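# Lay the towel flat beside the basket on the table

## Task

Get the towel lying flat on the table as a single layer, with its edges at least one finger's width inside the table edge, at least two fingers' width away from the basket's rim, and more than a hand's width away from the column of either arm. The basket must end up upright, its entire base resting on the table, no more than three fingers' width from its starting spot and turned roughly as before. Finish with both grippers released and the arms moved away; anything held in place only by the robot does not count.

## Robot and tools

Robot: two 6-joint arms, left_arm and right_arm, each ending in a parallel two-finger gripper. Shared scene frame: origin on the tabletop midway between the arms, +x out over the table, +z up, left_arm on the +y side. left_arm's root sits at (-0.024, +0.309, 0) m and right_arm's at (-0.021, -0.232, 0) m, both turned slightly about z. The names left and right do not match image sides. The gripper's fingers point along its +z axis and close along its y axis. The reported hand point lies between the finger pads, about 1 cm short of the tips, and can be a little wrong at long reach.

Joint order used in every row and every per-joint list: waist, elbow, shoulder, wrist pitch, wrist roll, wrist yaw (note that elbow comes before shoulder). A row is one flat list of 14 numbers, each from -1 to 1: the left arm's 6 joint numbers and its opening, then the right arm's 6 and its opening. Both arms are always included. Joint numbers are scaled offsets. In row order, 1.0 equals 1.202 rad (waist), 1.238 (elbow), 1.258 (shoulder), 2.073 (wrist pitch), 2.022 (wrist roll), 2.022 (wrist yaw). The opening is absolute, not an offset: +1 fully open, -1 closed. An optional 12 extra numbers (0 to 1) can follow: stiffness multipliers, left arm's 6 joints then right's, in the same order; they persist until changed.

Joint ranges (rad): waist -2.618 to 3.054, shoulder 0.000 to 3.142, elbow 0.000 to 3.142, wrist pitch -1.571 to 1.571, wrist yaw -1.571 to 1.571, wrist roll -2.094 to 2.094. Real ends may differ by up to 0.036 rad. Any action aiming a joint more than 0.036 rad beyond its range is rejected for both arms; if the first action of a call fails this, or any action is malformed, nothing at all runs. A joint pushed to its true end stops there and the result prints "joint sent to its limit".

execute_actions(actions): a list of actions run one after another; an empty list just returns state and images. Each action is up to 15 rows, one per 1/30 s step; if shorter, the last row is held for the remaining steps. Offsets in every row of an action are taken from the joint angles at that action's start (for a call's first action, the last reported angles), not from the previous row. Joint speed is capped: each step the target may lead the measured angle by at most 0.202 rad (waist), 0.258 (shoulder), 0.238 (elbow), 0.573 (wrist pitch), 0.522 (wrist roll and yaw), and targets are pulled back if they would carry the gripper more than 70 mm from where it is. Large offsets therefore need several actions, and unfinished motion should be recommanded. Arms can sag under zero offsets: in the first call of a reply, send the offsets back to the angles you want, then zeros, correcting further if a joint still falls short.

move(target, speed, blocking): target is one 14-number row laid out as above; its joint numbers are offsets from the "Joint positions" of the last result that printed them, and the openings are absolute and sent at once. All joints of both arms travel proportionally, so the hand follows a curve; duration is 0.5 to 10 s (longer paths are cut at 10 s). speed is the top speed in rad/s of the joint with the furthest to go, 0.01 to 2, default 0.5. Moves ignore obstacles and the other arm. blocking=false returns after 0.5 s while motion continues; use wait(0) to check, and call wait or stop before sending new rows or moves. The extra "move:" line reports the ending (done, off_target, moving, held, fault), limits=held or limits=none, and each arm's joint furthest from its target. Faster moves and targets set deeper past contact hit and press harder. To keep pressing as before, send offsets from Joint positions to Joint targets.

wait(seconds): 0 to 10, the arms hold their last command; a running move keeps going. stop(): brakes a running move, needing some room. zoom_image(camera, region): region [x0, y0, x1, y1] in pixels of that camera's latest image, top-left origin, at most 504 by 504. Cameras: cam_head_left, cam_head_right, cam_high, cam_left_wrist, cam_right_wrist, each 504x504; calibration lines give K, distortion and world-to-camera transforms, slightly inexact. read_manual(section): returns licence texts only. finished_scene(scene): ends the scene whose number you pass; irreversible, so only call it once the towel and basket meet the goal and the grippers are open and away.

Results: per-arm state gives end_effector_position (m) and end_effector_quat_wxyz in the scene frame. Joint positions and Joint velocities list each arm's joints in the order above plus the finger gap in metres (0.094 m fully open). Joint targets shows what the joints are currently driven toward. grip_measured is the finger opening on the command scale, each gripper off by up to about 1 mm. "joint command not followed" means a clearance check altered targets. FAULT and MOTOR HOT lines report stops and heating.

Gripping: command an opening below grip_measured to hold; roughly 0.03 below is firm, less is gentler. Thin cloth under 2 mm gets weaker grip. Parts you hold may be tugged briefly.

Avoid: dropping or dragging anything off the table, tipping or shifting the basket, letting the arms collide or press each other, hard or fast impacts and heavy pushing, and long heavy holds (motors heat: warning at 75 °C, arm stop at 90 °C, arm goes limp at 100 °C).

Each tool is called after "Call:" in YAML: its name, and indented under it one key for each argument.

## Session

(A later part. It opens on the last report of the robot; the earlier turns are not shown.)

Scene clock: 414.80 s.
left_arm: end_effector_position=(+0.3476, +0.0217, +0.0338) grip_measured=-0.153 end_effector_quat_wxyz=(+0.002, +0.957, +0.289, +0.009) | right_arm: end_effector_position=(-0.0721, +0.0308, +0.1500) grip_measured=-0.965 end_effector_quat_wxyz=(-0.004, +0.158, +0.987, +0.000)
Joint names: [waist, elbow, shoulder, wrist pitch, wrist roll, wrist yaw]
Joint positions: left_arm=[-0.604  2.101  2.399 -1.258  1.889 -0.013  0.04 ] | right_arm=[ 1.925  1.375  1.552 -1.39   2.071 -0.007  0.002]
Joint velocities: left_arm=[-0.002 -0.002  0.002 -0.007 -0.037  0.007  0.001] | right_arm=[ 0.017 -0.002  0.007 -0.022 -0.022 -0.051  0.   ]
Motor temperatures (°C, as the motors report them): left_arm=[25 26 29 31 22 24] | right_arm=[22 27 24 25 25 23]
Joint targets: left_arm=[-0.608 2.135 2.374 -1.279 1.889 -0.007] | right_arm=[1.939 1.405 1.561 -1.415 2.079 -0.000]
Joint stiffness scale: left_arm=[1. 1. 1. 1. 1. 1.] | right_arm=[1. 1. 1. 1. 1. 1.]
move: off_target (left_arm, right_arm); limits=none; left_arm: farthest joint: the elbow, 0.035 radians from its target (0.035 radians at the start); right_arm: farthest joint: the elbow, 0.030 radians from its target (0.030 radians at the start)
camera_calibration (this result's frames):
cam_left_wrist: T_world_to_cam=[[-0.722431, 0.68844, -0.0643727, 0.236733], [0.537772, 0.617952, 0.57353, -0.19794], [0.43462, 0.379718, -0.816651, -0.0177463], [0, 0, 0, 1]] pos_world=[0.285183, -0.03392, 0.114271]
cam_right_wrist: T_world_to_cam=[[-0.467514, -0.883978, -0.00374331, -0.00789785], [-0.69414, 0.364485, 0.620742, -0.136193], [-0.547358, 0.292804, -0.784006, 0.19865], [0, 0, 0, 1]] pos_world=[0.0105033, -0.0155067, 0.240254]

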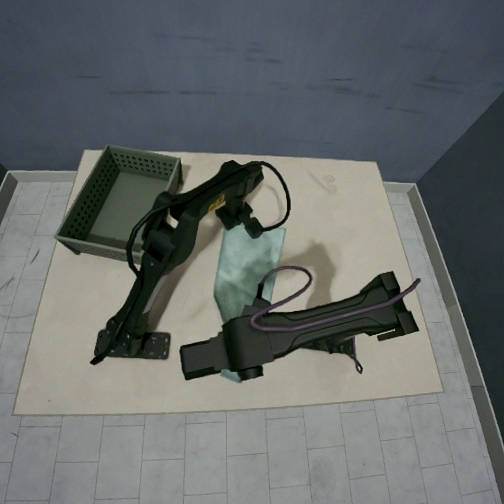

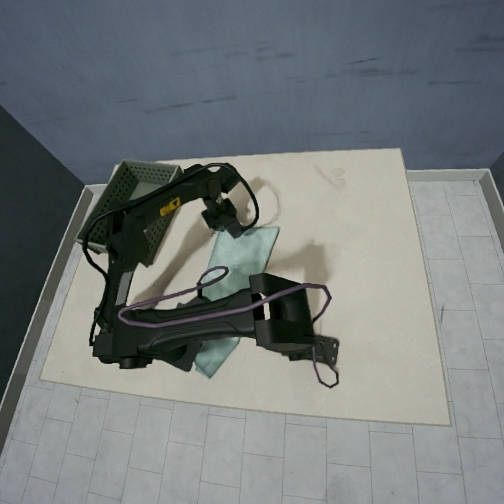

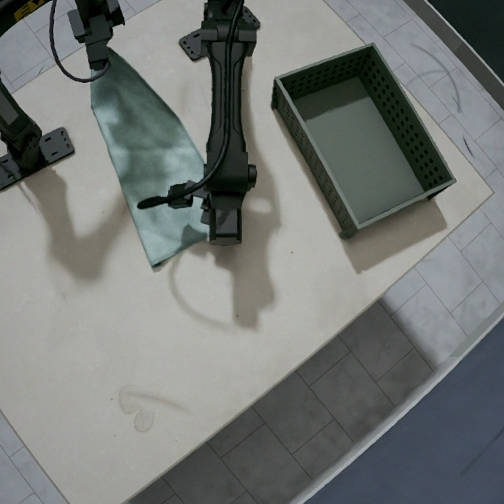

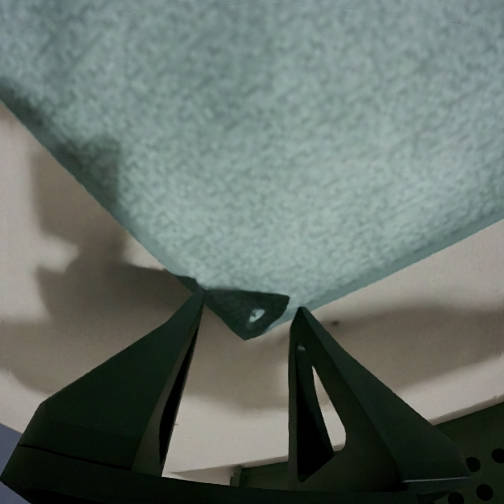

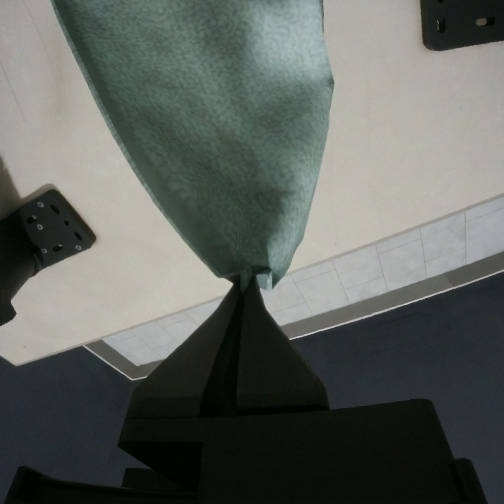

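Call:
move:
  target: [-0.003, -0.06, 0.0, 0.03, 0.0, 0.003, -0.1, 0.011, 0.024, 0.007, -0.012, 0.004, 0.003, -1.0]
  speed: 0.08

Scene clock: 421.53 s.
left_arm: end_effector_position=(+0.3439, +0.0246, +0.0219) grip_measured=-0.103 end_effector_quat_wxyz=(-0.004, +0.957, +0.289, +0.005) | right_arm: end_effector_position=(-0.0722, +0.0308, +0.1500) grip_measured=-0.965 end_effector_quat_wxyz=(-0.004, +0.158, +0.987, +0.000)
Joint names: [waist, elbow, shoulder, wrist pitch, wrist roll, wrist yaw]
Joint positions: left_arm=[-0.604  2.053  2.399 -1.226  1.889 -0.013  0.042] | right_arm=[ 1.925  1.375  1.552 -1.39   2.071 -0.007  0.002]
Joint velocities: left_arm=[ 0.012 -0.012 -0.002  0.022 -0.022  0.022 -0.001] | right_arm=[-0.012 -0.012 -0.002 -0.007  0.022  0.022  0.001]
Motor temperatures (°C, as the motors report them): left_arm=[25 26 29 31 22 24] | right_arm=[22 27 24 25 25 23]
Joint targets: left_arm=[-0.607 2.026 2.399 -1.196 1.889 -0.007] | right_arm=[1.939 1.405 1.561 -1.415 2.079 -0.001]
Joint stiffness scale: left_arm=[1. 1. 1. 1. 1. 1.] | right_arm=[1. 1. 1. 1. 1. 1.]
move: off_target (left_arm, right_arm); limits=none; left_arm: farthest joint: the wrist pitch, 0.030 radians from its target (0.062 radians at the start); right_arm: farthest joint: the elbow, 0.030 radians from its target (0.030 radians at the start)
camera_calibration (this result's frames):
cam_left_wrist: T_world_to_cam=[[-0.723097, 0.688964, -0.0495864, 0.231208], [0.544476, 0.612681, 0.57286, -0.193079], [0.42506, 0.387235, -0.818152, -0.0238368], [0, 0, 0, 1]] pos_world=[0.282445, -0.0317675, 0.10257]
cam_right_wrist: T_world_to_cam=[[-0.467514, -0.883979, -0.0035066, -0.00797554], [-0.693908, 0.364527, 0.620977, -0.136255], [-0.547652, 0.292749, -0.783821, 0.19857], [0, 0, 0, 1]] pos_world=[0.0104703, -0.0155127, 0.240227]

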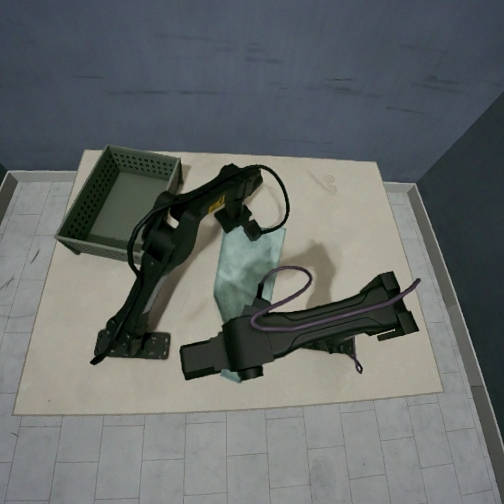

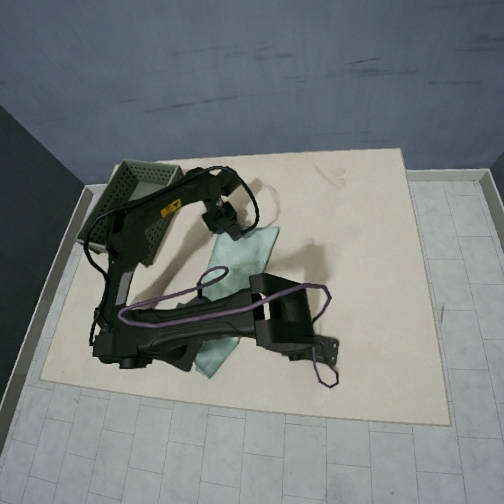

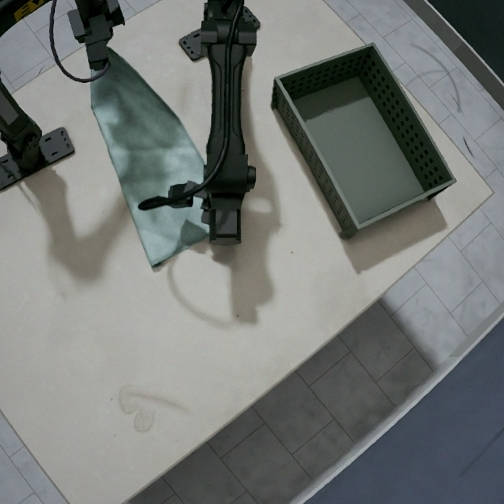

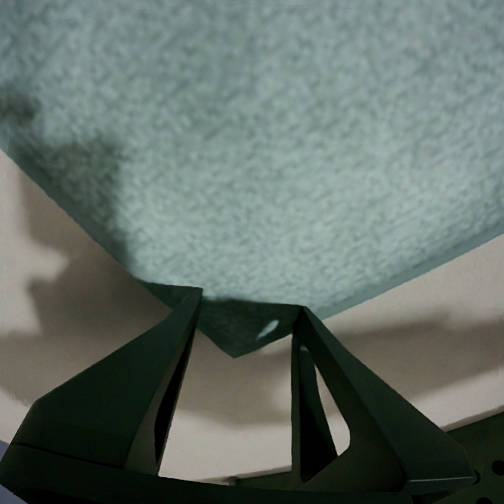

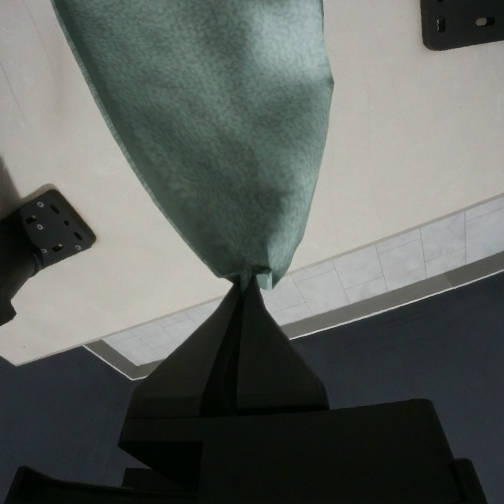

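Both tips are on the cloth. Close while pressing.

Call:
execute_actions:
  actions:
    - [[-0.002,-0.024,0.004,0.012,0,0.003,-0.14,0.011,0.024,0.007,-0.012,0.004,0.003,-1],[-0.002,-0.024,0.004,0.012,0,0.003,-0.18,0.011,0.024,0.007,-0.012,0.004,0.003,-1],[-0.002,-0.024,0.004,0.012,0,0.003,-0.22,0.011,0.024,0.007,-0.012,0.004,0.003,-1],[-0.002,-0.024,0.004,0.012,0,0.003,-0.26,0.011,0.024,0.007,-0.012,0.004,0.003,-1],[-0.002,-0.024,0.004,0.012,0,0.003,-0.3,0.011,0.024,0.007,-0.012,0.004,0.003,-1],[-0.002,-0.024,0.004,0.012,0,0.003,-0.34,0.011,0.024,0.007,-0.012,0.004,0.003,-1],[-0.002,-0.024,0.004,0.012,0,0.003,-0.38,0.011,0.024,0.007,-0.012,0.004,0.003,-1],[-0.002,-0.024,0.004,0.012,0,0.003,-0.42,0.011,0.024,0.007,-0.012,0.004,0.003,-1],[-0.002,-0.024,0.004,0.012,0,0.003,-0.46,0.011,0.024,0.007,-0.012,0.004,0.003,-1],[-0.002,-0.024,0.004,0.012,0,0.003,-0.5,0.011,0.024,0.007,-0.012,0.004,0.003,-1],[-0.002,-0.024,0.004,0.012,0,0.003,-0.54,0.011,0.024,0.007,-0.012,0.004,0.003,-1],[-0.002,-0.024,0.004,0.012,0,0.003,-0.58,0.011,0.024,0.007,-0.012,0.004,0.003,-1],[-0.002,-0.024,0.004,0.012,0,0.003,-0.62,0.011,0.024,0.007,-0.012,0.004,0.003,-1]]

Scene clock: 430.83 s.
left_arm: end_effector_position=(+0.3479, +0.0205, +0.0220) grip_measured=-0.615 end_effector_quat_wxyz=(+0.006, +0.957, +0.289, +0.010) | right_arm: end_effector_position=(-0.0722, +0.0308, +0.1500) grip_measured=-0.965 end_effector_quat_wxyz=(-0.004, +0.158, +0.987, +0.000)
Joint names: [waist, elbow, shoulder, wrist pitch, wrist roll, wrist yaw]
Joint positions: left_arm=[-0.604  2.053  2.399 -1.203  1.889 -0.01   0.018] | right_arm=[ 1.925  1.375  1.552 -1.39   2.071 -0.007  0.002]
Joint velocities: left_arm=[ 0.007  0.002 -0.002  0.037 -0.11  -0.007 -0.003] | right_arm=[ 0.007  0.007 -0.007 -0.066 -0.051  0.007 -0.001]
Motor temperatures (°C, as the motors report them): left_arm=[25 26 29 31 22 24] | right_arm=[22 27 24 25 25 23]
Joint targets: left_arm=[-0.606 2.023 2.404 -1.201 1.889 -0.008] | right_arm=[1.939 1.405 1.561 -1.415 2.079 -0.001]
Joint stiffness scale: left_arm=[1. 1. 1. 1. 1. 1.] | right_arm=[1. 1. 1. 1. 1. 1.]
camera_calibration (this result's frames):
cam_left_wrist: T_world_to_cam=[[-0.722114, 0.687944, -0.0726895, 0.237118], [0.53556, 0.622464, 0.570714, -0.189882], [0.437866, 0.373191, -0.817925, -0.0281249], [0, 0, 0, 1]] pos_world=[0.285235, -0.0344336, 0.1026]
cam_right_wrist: T_world_to_cam=[[-0.467514, -0.883979, -0.0035066, -0.00797554], [-0.693908, 0.364527, 0.620977, -0.136255], [-0.547652, 0.292749, -0.783821, 0.19857], [0, 0, 0, 1]] pos_world=[0.0104703, -0.0155127, 0.240227]

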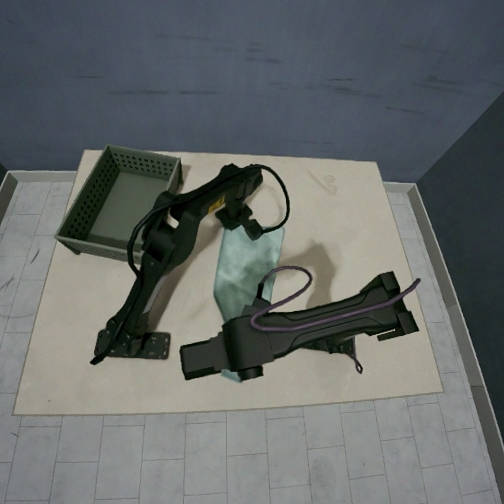

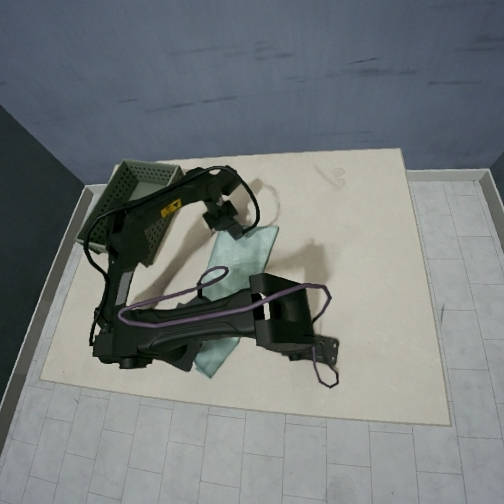

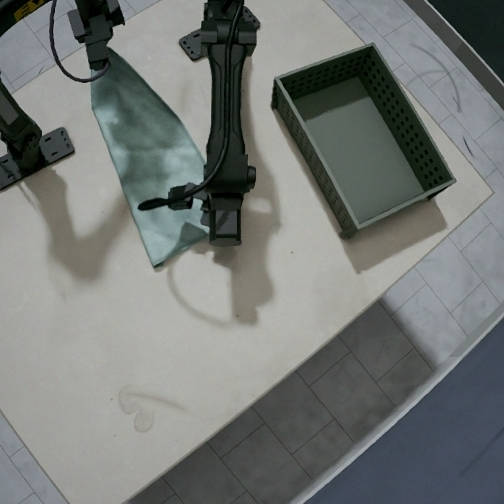

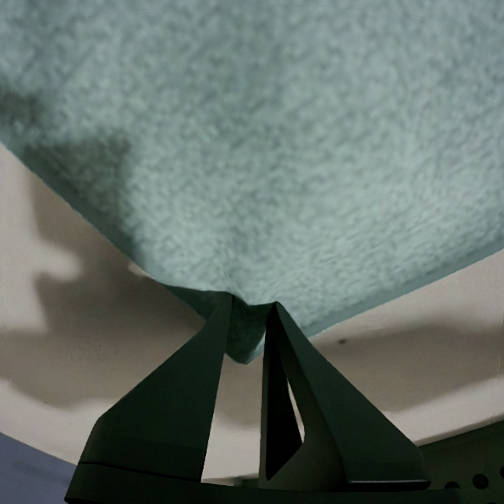

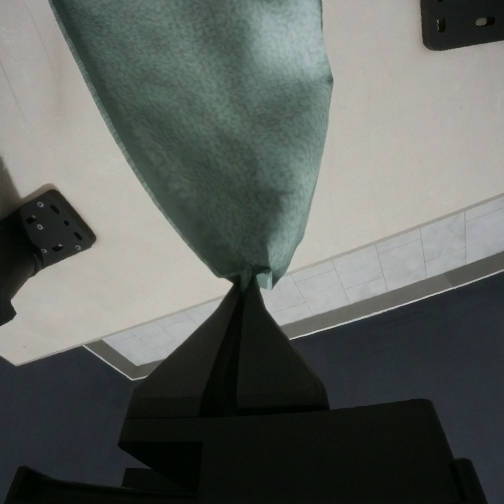

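Call:
execute_actions:
  actions:
    - [[-0.002,-0.026,0.006,0.0,0,0.002,-0.66,0.011,0.024,0.007,-0.012,0.004,0.003,-1],[-0.002,-0.026,0.006,0.0,0,0.002,-0.7,0.011,0.024,0.007,-0.012,0.004,0.003,-1],[-0.002,-0.026,0.006,0.0,0,0.002,-0.74,0.011,0.024,0.007,-0.012,0.004,0.003,-1],[-0.002,-0.026,0.006,0.0,0,0.002,-0.78,0.011,0.024,0.007,-0.012,0.004,0.003,-1],[-0.002,-0.026,0.006,0.0,0,0.002,-0.82,0.011,0.024,0.007,-0.012,0.004,0.003,-1],[-0.002,-0.026,0.006,0.0,0,0.002,-0.86,0.011,0.024,0.007,-0.012,0.004,0.003,-1],[-0.002,-0.026,0.006,0.0,0,0.002,-0.9,0.011,0.024,0.007,-0.012,0.004,0.003,-1],[-0.002,-0.026,0.006,0.0,0,0.002,-0.95,0.011,0.024,0.007,-0.012,0.004,0.003,-1],[-0.002,-0.026,0.006,0.0,0,0.002,-1.0,0.011,0.024,0.007,-0.012,0.004,0.003,-1]]

Scene clock: 439.73 s.
left_arm: end_effector_position=(+0.3484, +0.0202, +0.0232) grip_measured=-0.950 end_effector_quat_wxyz=(+0.008, +0.957, +0.289, +0.011) | right_arm: end_effector_position=(-0.0722, +0.0308, +0.1500) grip_measured=-0.965 end_effector_quat_wxyz=(-0.004, +0.158, +0.987, +0.000)
Joint names: [waist, elbow, shoulder, wrist pitch, wrist roll, wrist yaw]
Joint positions: left_arm=[-0.604  2.053  2.397 -1.202  1.889 -0.01   0.002] | right_arm=[ 1.925  1.375  1.552 -1.39   2.071 -0.007  0.002]
Joint velocities: left_arm=[-0.002  0.007 -0.017  0.037 -0.051  0.022 -0.001] | right_arm=[-0.007 -0.007  0.012 -0.037  0.081 -0.007  0.001]
Motor temperatures (°C, as the motors report them): left_arm=[25 26 29 31 22 24] | right_arm=[22 27 24 25 25 23]
Joint targets: left_arm=[-0.606 2.021 2.407 -1.203 1.889 -0.006] | right_arm=[1.939 1.405 1.561 -1.415 2.079 -0.001]
Joint stiffness scale: left_arm=[1. 1. 1. 1. 1. 1.] | right_arm=[1. 1. 1. 1. 1. 1.]
camera_calibration (this result's frames):
cam_left_wrist: T_world_to_cam=[[-0.72189, 0.687769, -0.0764766, 0.237757], [0.533848, 0.623809, 0.570848, -0.190027], [0.440318, 0.371263, -0.817486, -0.0280217], [0, 0, 0, 1]] pos_world=[0.285418, -0.0345781, 0.103752]
cam_right_wrist: T_world_to_cam=[[-0.467514, -0.883979, -0.0035066, -0.00797554], [-0.693908, 0.364527, 0.620977, -0.136255], [-0.547652, 0.292749, -0.783821, 0.19857], [0, 0, 0, 1]] pos_world=[0.0104703, -0.0155127, 0.240227]

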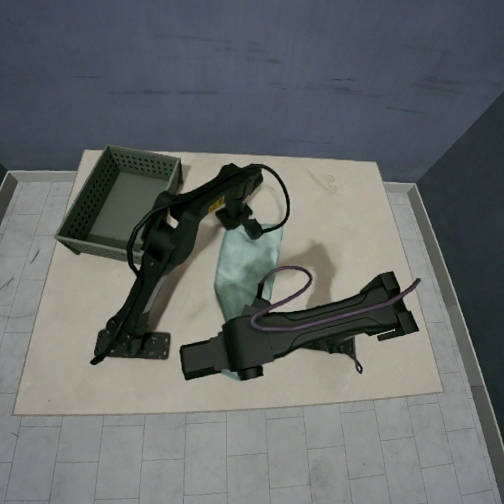

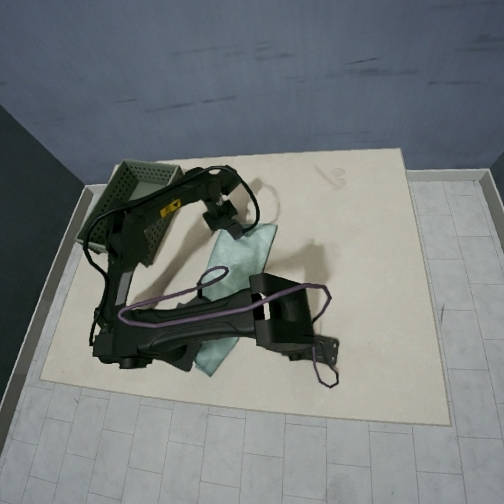

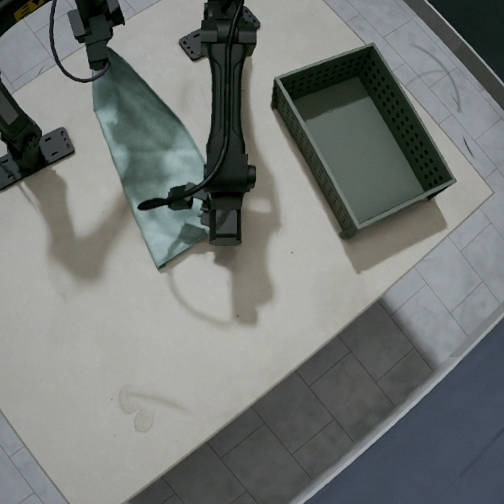

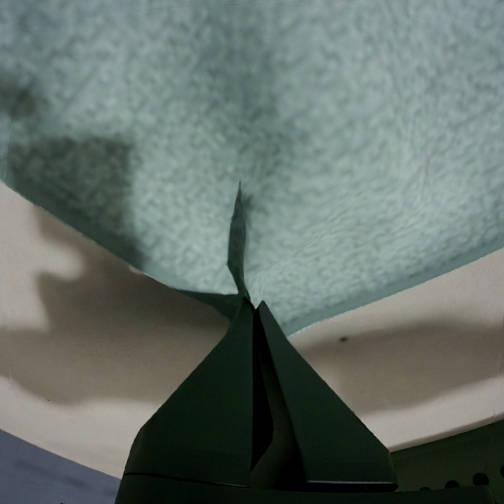

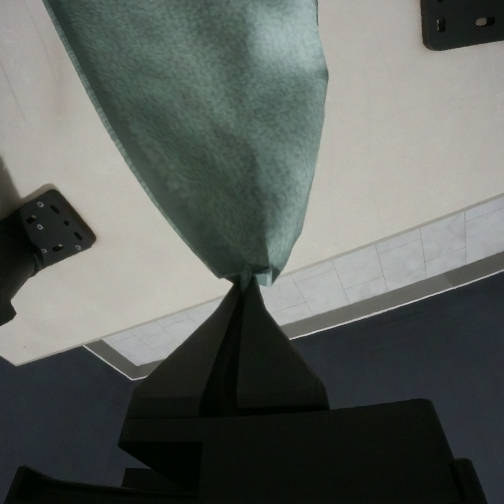

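Call:
move:
  target: [0.0, -0.10, -0.1765, 0.041, 0.0, 0.002, -1.0, 0.011, 0.024, 0.007, -0.012, 0.004, 0.003, -1.0]
  speed: 0.2

Scene clock: 473.83 s.
left_arm: end_effector_position=(+0.3482, +0.0203, +0.0817) grip_measured=-0.950 end_effector_quat_wxyz=(+0.069, +0.954, +0.288, +0.054) | right_arm: end_effector_position=(-0.0722, +0.0308, +0.1500) grip_measured=-0.965 end_effector_quat_wxyz=(-0.004, +0.158, +0.987, +0.000)
Joint names: [waist, elbow, shoulder, wrist pitch, wrist roll, wrist yaw]
Joint positions: left_arm=[-0.604  1.941  2.202 -1.135  1.889 -0.01   0.002] | right_arm=[ 1.925  1.375  1.552 -1.39   2.071 -0.007  0.002]
Joint velocities: left_arm=[ 0.002 -0.007  0.002  0.007  0.022 -0.11  -0.   ] | right_arm=[ 0.002 -0.012  0.012 -0.007  0.051 -0.007  0.001]
Motor temperatures (°C, as the motors report them): left_arm=[25 26 29 30 22 24] | right_arm=[22 27 25 25 25 23]
Joint targets: left_arm=[-0.604 1.929 2.175 -1.116 1.889 -0.005] | right_arm=[1.939 1.405 1.561 -1.415 2.079 -0.001]
Joint stiffness scale: left_arm=[1. 1. 1. 1. 1. 1.] | right_arm=[1. 1. 1. 1. 1. 1.]
move: off_target (left_arm, right_arm); limits=none; left_arm: farthest joint: the shoulder, 0.027 radians from its target (0.222 radians at the start); right_arm: farthest joint: the elbow, 0.030 radians from its target (0.030 radians at the start)
camera_calibration (this result's frames):
cam_left_wrist: T_world_to_cam=[[-0.70436, 0.673985, -0.22276, 0.248172], [0.467035, 0.676342, 0.569596, -0.201141], [0.534561, 0.297164, -0.791162, -0.0136003], [0, 0, 0, 1]] pos_world=[0.276013, -0.0271827, 0.159092]
cam_right_wrist: T_world_to_cam=[[-0.467514, -0.883979, -0.0035066, -0.00797554], [-0.693908, 0.364527, 0.620977, -0.136255], [-0.547652, 0.292749, -0.783821, 0.19857], [0, 0, 0, 1]] pos_world=[0.0104703, -0.0155127, 0.240227]

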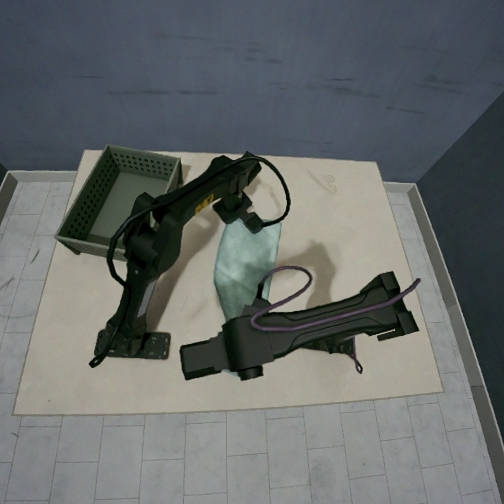

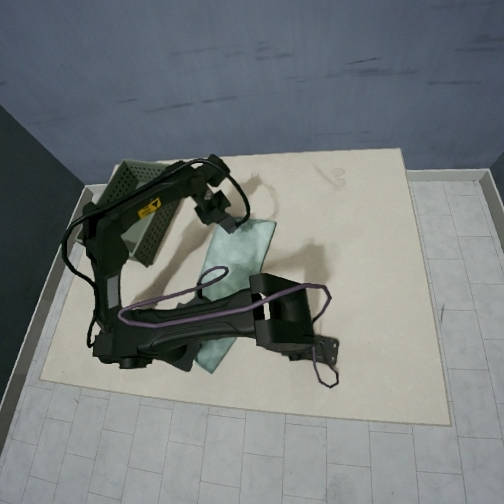

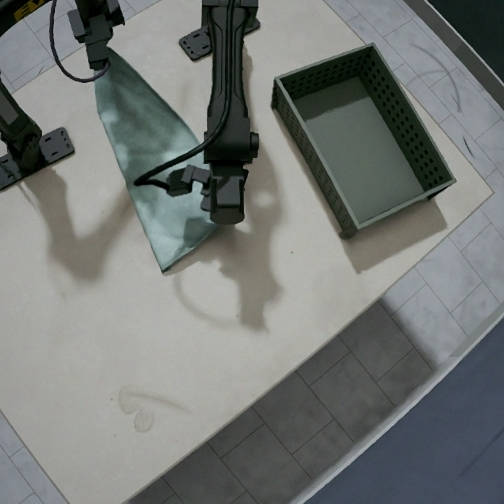

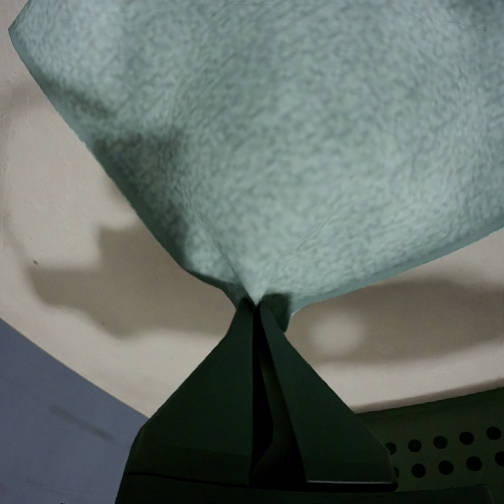

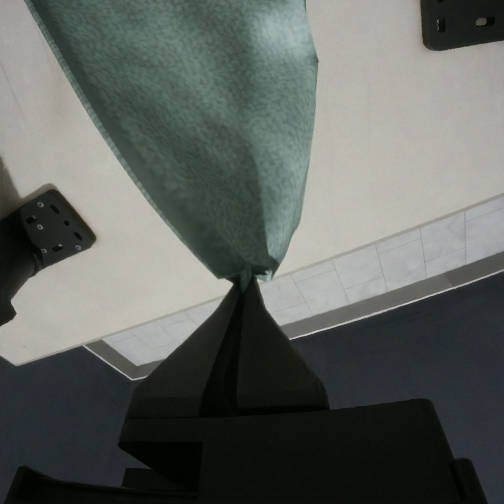

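Call:
move:
  target: [0.208, 0.137, -0.257, 0.184, -0.202, 0.002, -1.0, -0.936, 0.0945, -0.524, -0.005, -0.596, 0.003, -1.0]
  speed: 0.4

Scene clock: 495.87 s.
left_arm: end_effector_position=(+0.4705, +0.0884, +0.3268) grip_measured=-0.950 end_effector_quat_wxyz=(+0.395, +0.725, +0.510, +0.239) | right_arm: end_effector_position=(+0.1376, -0.1096, +0.3215) grip_measured=-0.965 end_effector_quat_wxyz=(+0.255, +0.110, +0.928, +0.249)
Joint names: [waist, elbow, shoulder, wrist pitch, wrist roll, wrist yaw]
Joint positions: left_arm=[-0.362  2.078  1.905 -0.783  1.495 -0.01   0.002] | right_arm=[ 0.813  1.464  0.91  -1.395  0.881 -0.01   0.002]
Joint velocities: left_arm=[-0.012  0.007  0.002 -0.066 -0.022 -0.051  0.   ] | right_arm=[ 0.017 -0.012 -0.007 -0.066  0.007 -0.051  0.   ]
Motor temperatures (°C, as the motors report them): left_arm=[25 26 30 31 22 24] | right_arm=[22 27 25 25 25 23]
Joint targets: left_arm=[-0.353 2.111 1.879 -0.754 1.481 -0.005] | right_arm=[0.800 1.492 0.893 -1.401 0.866 -0.001]
Joint stiffness scale: left_arm=[1. 1. 1. 1. 1. 1.] | right_arm=[1. 1. 1. 1. 1. 1.]
move: off_target (left_arm, right_arm); limits=none; left_arm: farthest joint: the elbow, 0.033 radians from its target (0.170 radians at the start); right_arm: farthest joint: the elbow, 0.028 radians from its target (0.117 radians at the start)
camera_calibration (this result's frames):
cam_left_wrist: T_world_to_cam=[[-0.578542, -0.060836, -0.813381, 0.541749], [-0.246845, 0.963511, 0.103511, 0.0188762], [0.777404, 0.260665, -0.572448, -0.0878749], [0, 0, 0, 1]] pos_world=[0.386398, 0.0376763, 0.38839]
cam_right_wrist: T_world_to_cam=[[-0.215319, -0.781227, -0.585937, 0.130427], [-0.972566, 0.117451, 0.2008, 0.100269], [-0.0880511, 0.613099, -0.785084, 0.461314], [0, 0, 0, 1]] pos_world=[0.166221, -0.192715, 0.418458]

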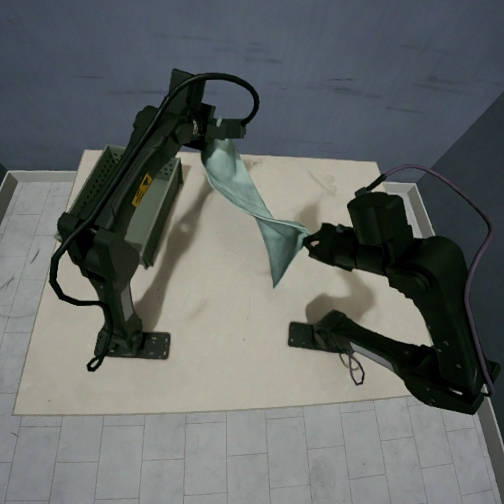

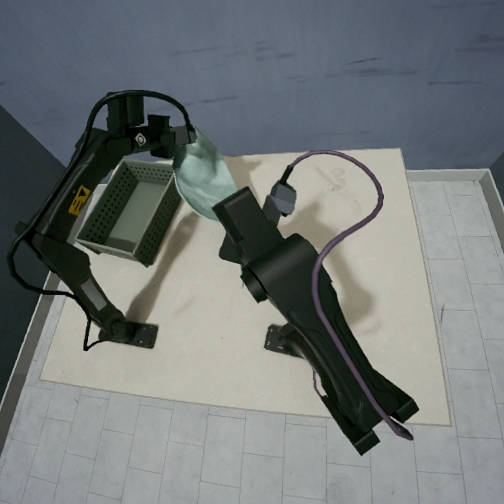

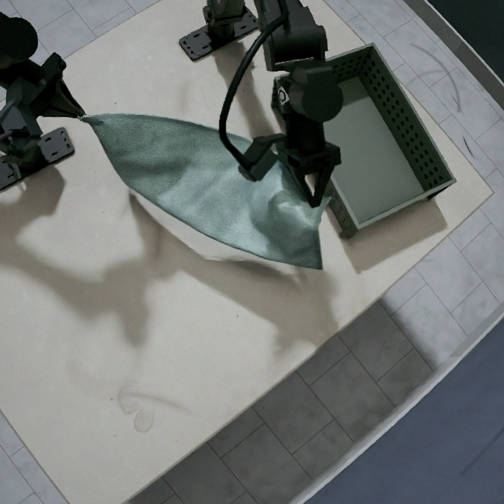

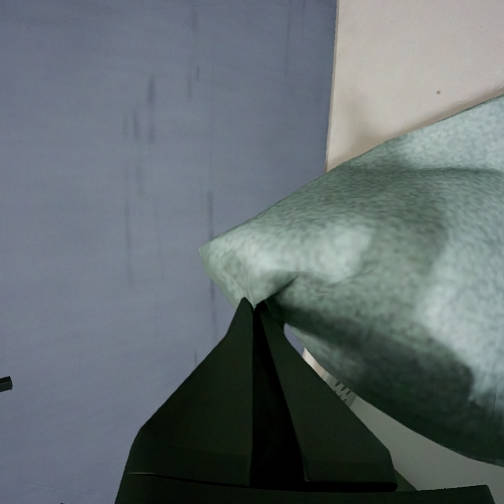

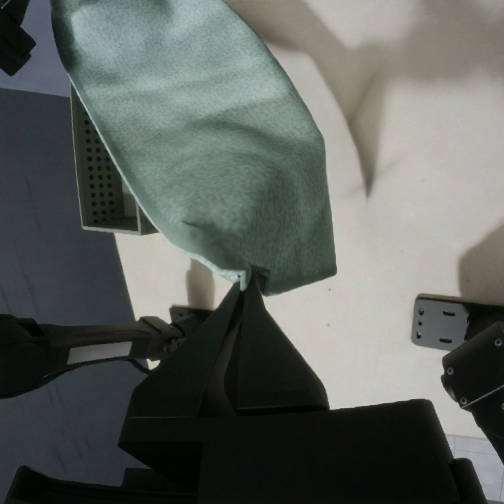

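Call:
move:
  target: [0.007, 0.027, -0.021, 0.014, -0.534, 0.002, -1.0, -0.771, 0.491, 0.743, 0.252, -0.967, 0.004, -1.0]
  speed: 0.6

Scene clock: 510.17 s.
left_arm: end_effector_position=(+0.4704, +0.0881, +0.3268) grip_measured=-0.950 end_effector_quat_wxyz=(+0.462, +0.365, +0.808, +0.004) | right_arm: end_effector_position=(+0.4698, -0.3693, +0.3118) grip_measured=-0.966 end_effector_quat_wxyz=(+0.324, -0.353, +0.840, -0.255)
Joint names: [waist, elbow, shoulder, wrist pitch, wrist roll, wrist yaw]
Joint positions: left_arm=[-0.362  2.078  1.905 -0.783  0.427 -0.008  0.002] | right_arm=[-0.105  2.035  1.852 -0.903 -1.072 -0.006  0.002]
Joint velocities: left_arm=[-0.002  0.002 -0.007  0.037 -0.007  0.007  0.   ] | right_arm=[ 0.012 -0.002  0.012  0.037  0.051  0.037 -0.   ]
Motor temperatures (°C, as the motors report them): left_arm=[25 27 30 33 22 24] | right_arm=[22 27 24 28 25 23]
Joint targets: left_arm=[-0.354 2.111 1.879 -0.754 0.416 -0.005] | right_arm=[-0.113 2.072 1.845 -0.873 -1.075 -0.002]
Joint stiffness scale: left_arm=[1. 1. 1. 1. 1. 1.] | right_arm=[1. 1. 1. 1. 1. 1.]
move: off_target (left_arm, right_arm); limits=none; left_arm: farthest joint: the elbow, 0.034 radians from its target (0.034 radians at the start); right_arm: farthest joint: the elbow, 0.037 radians from its target (0.608 radians at the start)
camera_calibration (this result's frames):
cam_left_wrist: T_world_to_cam=[[-0.46423, -0.863029, -0.199178, 0.357873], [-0.790702, 0.505146, -0.345858, 0.46219], [0.399099, -0.00306751, -0.916903, 0.226055], [0, 0, 0, 1]] pos_world=[0.441372, 0.0760747, 0.438403]
cam_right_wrist: T_world_to_cam=[[0.334864, -0.739863, 0.583497, -0.614492], [-0.921223, -0.387203, 0.0377152, 0.296188], [0.198028, -0.55016, -0.811239, 0.0863318], [0, 0, 0, 1]] pos_world=[0.461531, -0.292459, 0.417419]

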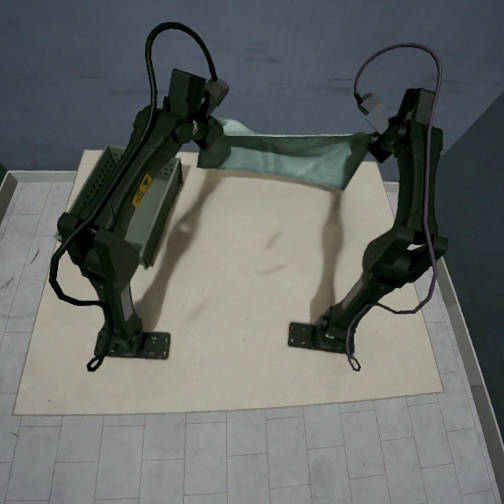

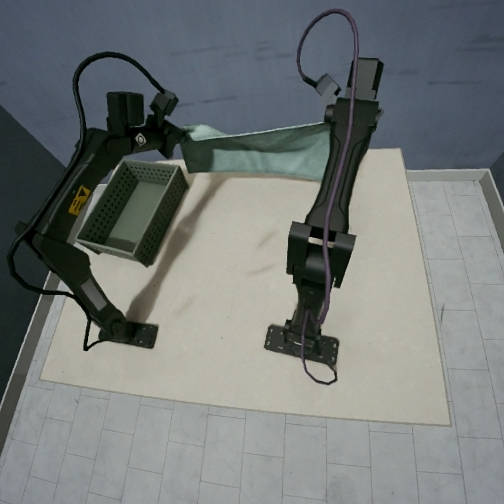

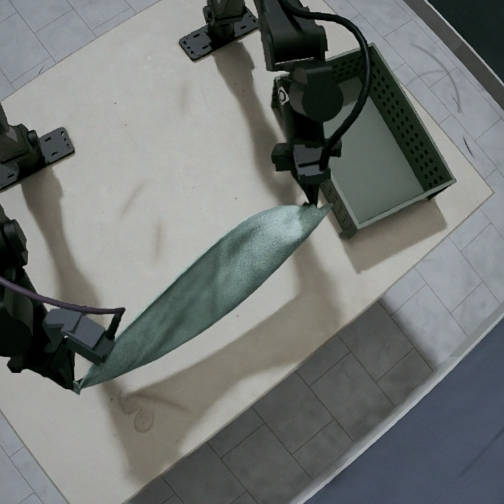

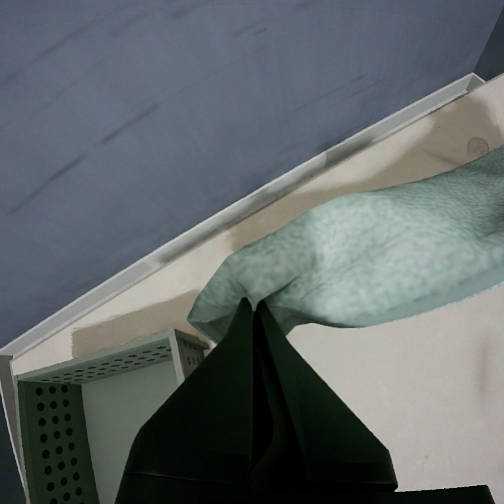

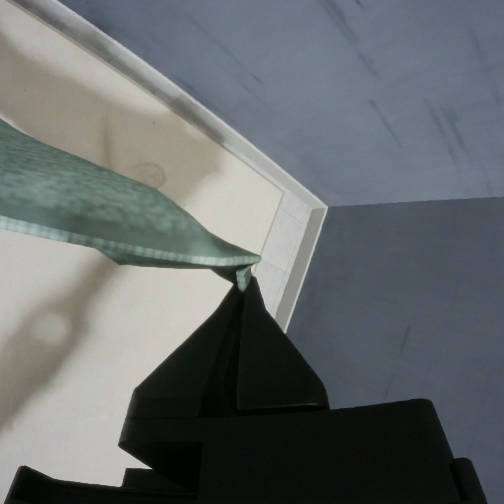

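Call:
zoom_image:
  camera: "cam_head_left"
  region: [170, 90, 420, 220]

Region (170, 90, 420, 220) of cam_head_left's 504x504 image, scaled by 2.016, with more detail than that image has; it fills the top 262 rows of this view, and the rest is white.

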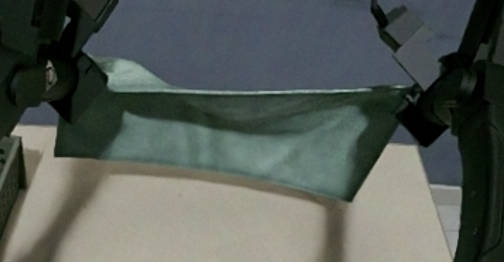

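Call:
move:
  target: [0.033, -0.10, 0.021, 0.067, 0.0, 0.002, -1.0, -0.012, -0.103, 0.014, 0.094, 0.0, 0.002, -1.0]
  speed: 0.2

Scene clock: 540.60 s.
left_arm: end_effector_position=(+0.4893, +0.0940, +0.2769) grip_measured=-0.950 end_effector_quat_wxyz=(+0.441, +0.360, +0.822, +0.007) | right_arm: end_effector_position=(+0.4897, -0.3750, +0.2799) grip_measured=-0.966 end_effector_quat_wxyz=(+0.331, -0.352, +0.836, -0.261)
Joint names: [waist, elbow, shoulder, wrist pitch, wrist roll, wrist yaw]
Joint positions: left_arm=[-0.337  1.959  1.942 -0.674  0.427 -0.003  0.002] | right_arm=[-0.105  1.911  1.872 -0.74  -1.072 -0.006  0.002]
Joint velocities: left_arm=[ 0.012 -0.002  0.002  0.066 -0.051  0.051 -0.   ] | right_arm=[ 0.002  0.002 -0.002  0.037  0.037  0.007 -0.001]
Motor temperatures (°C, as the motors report them): left_arm=[25 27 30 36 22 24] | right_arm=[22 28 26 31 25 23]
Joint targets: left_arm=[-0.323 1.954 1.932 -0.644 0.427 -0.004] | right_arm=[-0.120 1.907 1.869 -0.708 -1.071 -0.002]
Joint stiffness scale: left_arm=[1. 1. 1. 1. 1. 1.] | right_arm=[1. 1. 1. 1. 1. 1.]
move: off_target (left_arm, right_arm); limits=none; left_arm: farthest joint: the wrist pitch, 0.030 radians from its target (0.139 radians at the start); right_arm: farthest joint: the wrist pitch, 0.032 radians from its target (0.194 radians at the start)
camera_calibration (this result's frames):
cam_left_wrist: T_world_to_cam=[[-0.454427, -0.869728, -0.192534, 0.355754], [-0.815849, 0.493133, -0.302011, 0.458209], [0.357613, 0.0198365, -0.933659, 0.195615], [0, 0, 0, 1]] pos_world=[0.46554, 0.0795705, 0.389517]
cam_right_wrist: T_world_to_cam=[[0.324296, -0.736544, 0.593578, -0.603081], [-0.921681, -0.387266, 0.0230111, 0.317835], [0.212924, -0.554552, -0.804448, 0.0425003], [0, 0, 0, 1]] pos_world=[0.47947, -0.297541, 0.384851]

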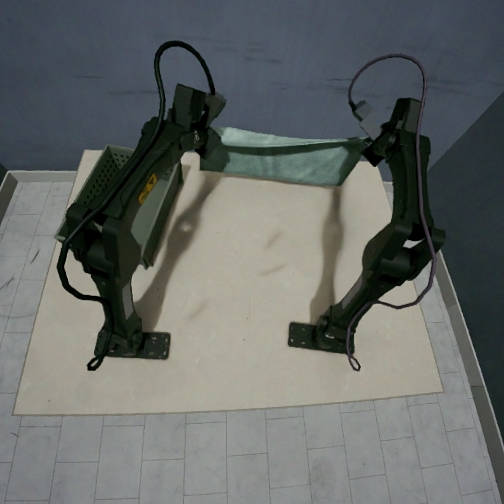

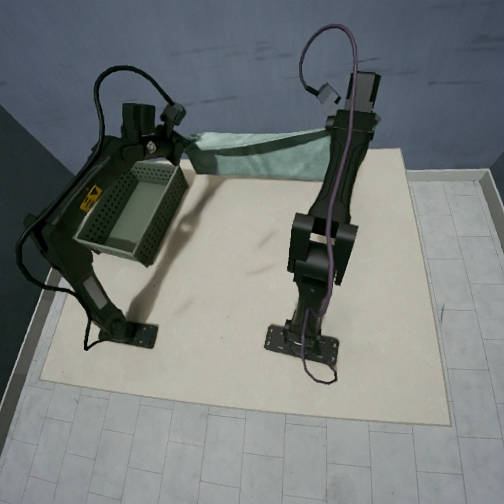

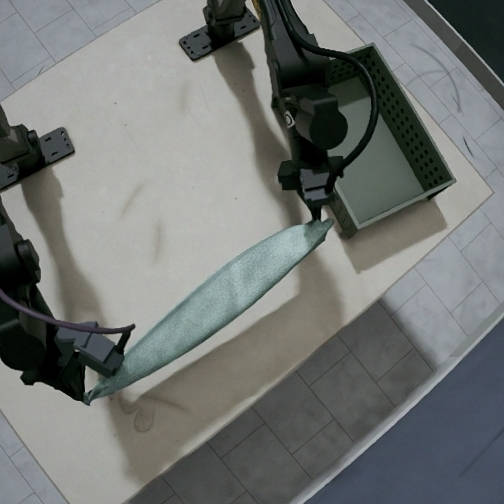

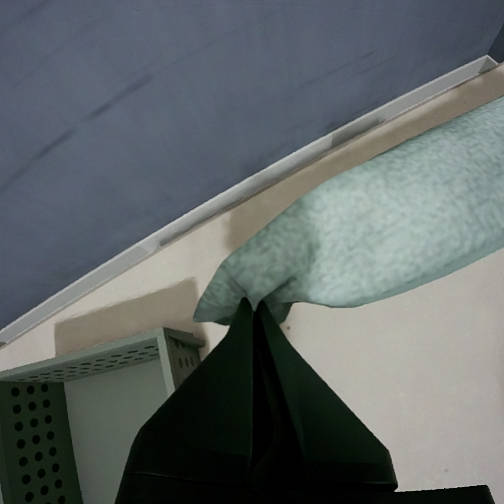

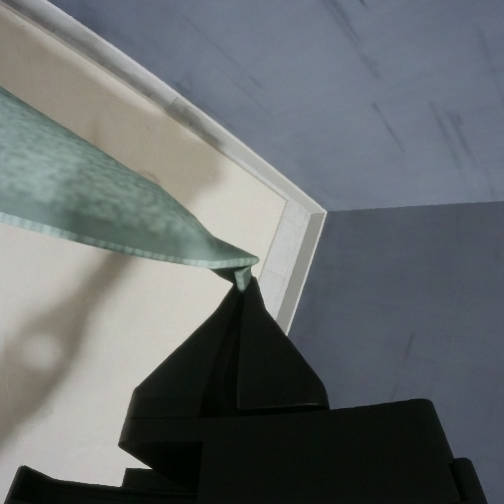

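Call:
move:
  target: [-0.126, -0.373, -0.263, -0.098, -0.058, 0.0, -1.0, -0.093, -0.434, -0.304, -0.066, -0.058, 0.002, -1.0]
  speed: 0.4

Scene clock: 553.47 s.
left_arm: end_effector_position=(+0.3388, +0.0917, +0.1992) grip_measured=-0.950 end_effector_quat_wxyz=(+0.279, +0.402, +0.872, -0.030) | right_arm: end_effector_position=(+0.3406, -0.3724, +0.1960) grip_measured=-0.966 end_effector_quat_wxyz=(+0.196, -0.379, +0.884, -0.190)
Joint names: [waist, elbow, shoulder, wrist pitch, wrist roll, wrist yaw]
Joint positions: left_arm=[-0.481  1.504  1.639 -0.867  0.321 -0.002  0.002] | right_arm=[-0.204  1.379  1.52  -0.876 -1.185 -0.006  0.002]
Joint velocities: left_arm=[ 0.002 -0.007 -0.002 -0.066 -0.081  0.007 -0.   ] | right_arm=[-0.012 -0.012  0.017  0.037  0.066  0.037  0.   ]
Motor temperatures (°C, as the motors report them): left_arm=[25 27 29 36 22 24] | right_arm=[22 27 27 32 25 23]
Joint targets: left_arm=[-0.488 1.497 1.611 -0.877 0.310 -0.003] | right_arm=[-0.217 1.374 1.490 -0.877 -1.189 -0.002]
Joint stiffness scale: left_arm=[1. 1. 1. 1. 1. 1.] | right_arm=[1. 1. 1. 1. 1. 1.]
move: off_target (left_arm, right_arm); limits=none; left_arm: farthest joint: the shoulder, 0.028 radians from its target (0.331 radians at the start); right_arm: farthest joint: the shoulder, 0.030 radians from its target (0.382 radians at the start)
camera_calibration (this result's frames):
cam_left_wrist: T_world_to_cam=[[-0.55886, -0.823497, -0.0976104, 0.282685], [-0.828674, 0.559012, 0.0283541, 0.245552], [0.0312159, 0.0967332, -0.994821, 0.292602], [0, 0, 0, 1]] pos_world=[0.35233, 0.0672199, 0.311717]
cam_right_wrist: T_world_to_cam=[[0.482709, -0.75749, 0.439547, -0.534586], [-0.873632, -0.381351, 0.302222, 0.114484], [-0.0613083, -0.529887, -0.845849, 0.118898], [0, 0, 0, 1]] pos_world=[0.365356, -0.298282, 0.300946]

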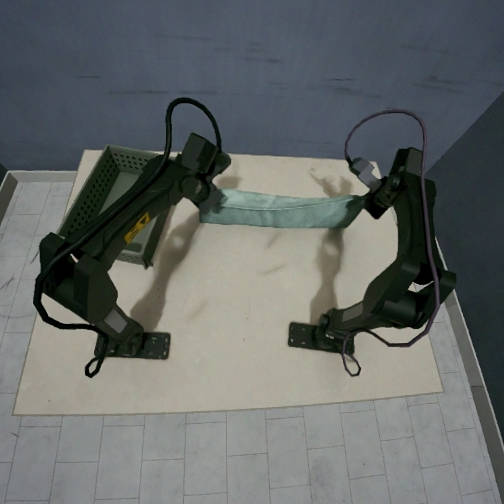

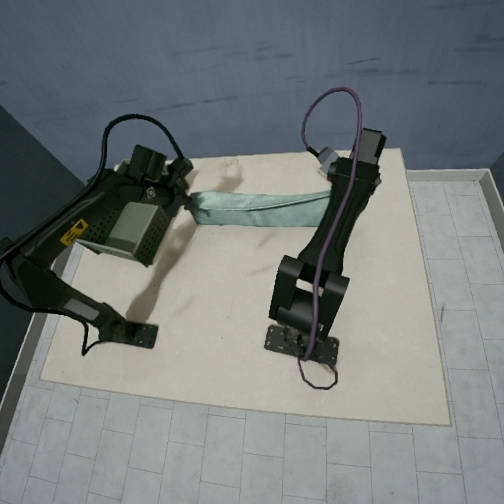

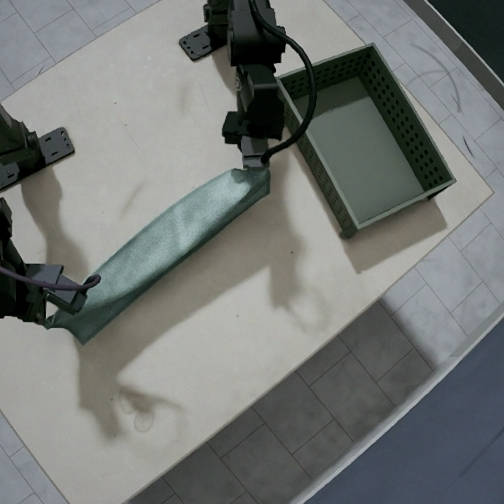

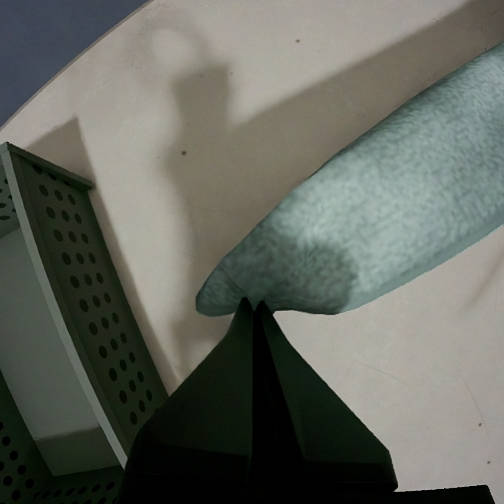

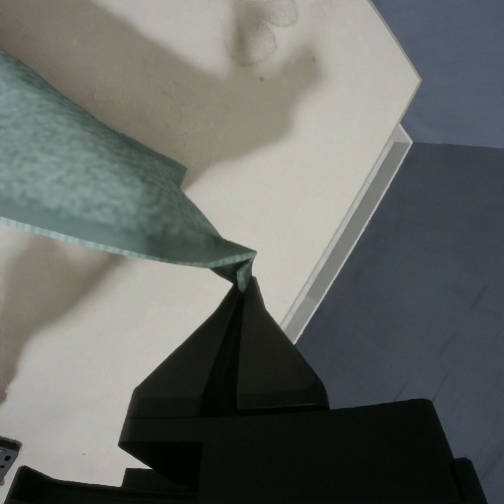

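Call:
zoom_image:
  camera: "cam_head_left"
  region: [170, 150, 420, 270]

Call:
zoom_image:
  camera: "cam_high"
  region: [20, 140, 300, 380]

Region (170, 150, 420, 270) of cam_head_left's 504x504 image, scaled by 2.016, with more detail than that image has; it fills the top 242 rows of this view, and the rest is white.

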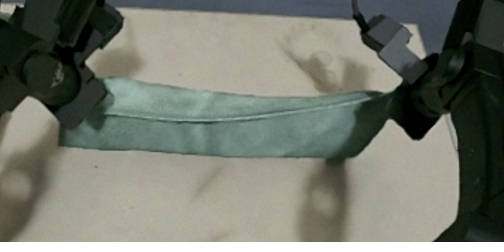

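Region (20, 140, 300, 380) of cam_high's 504x504 image, scaled by 1.800, with more detail than that image has; it fills the top 432 rows of this view, and the rest is white.

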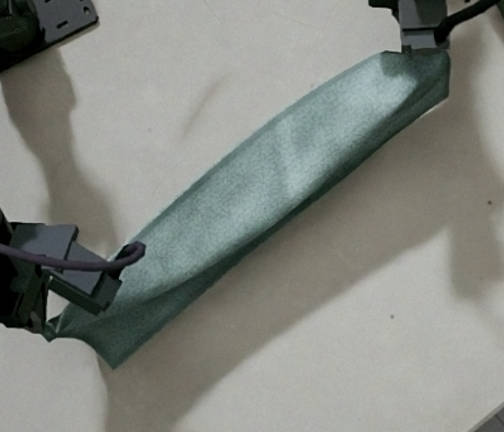

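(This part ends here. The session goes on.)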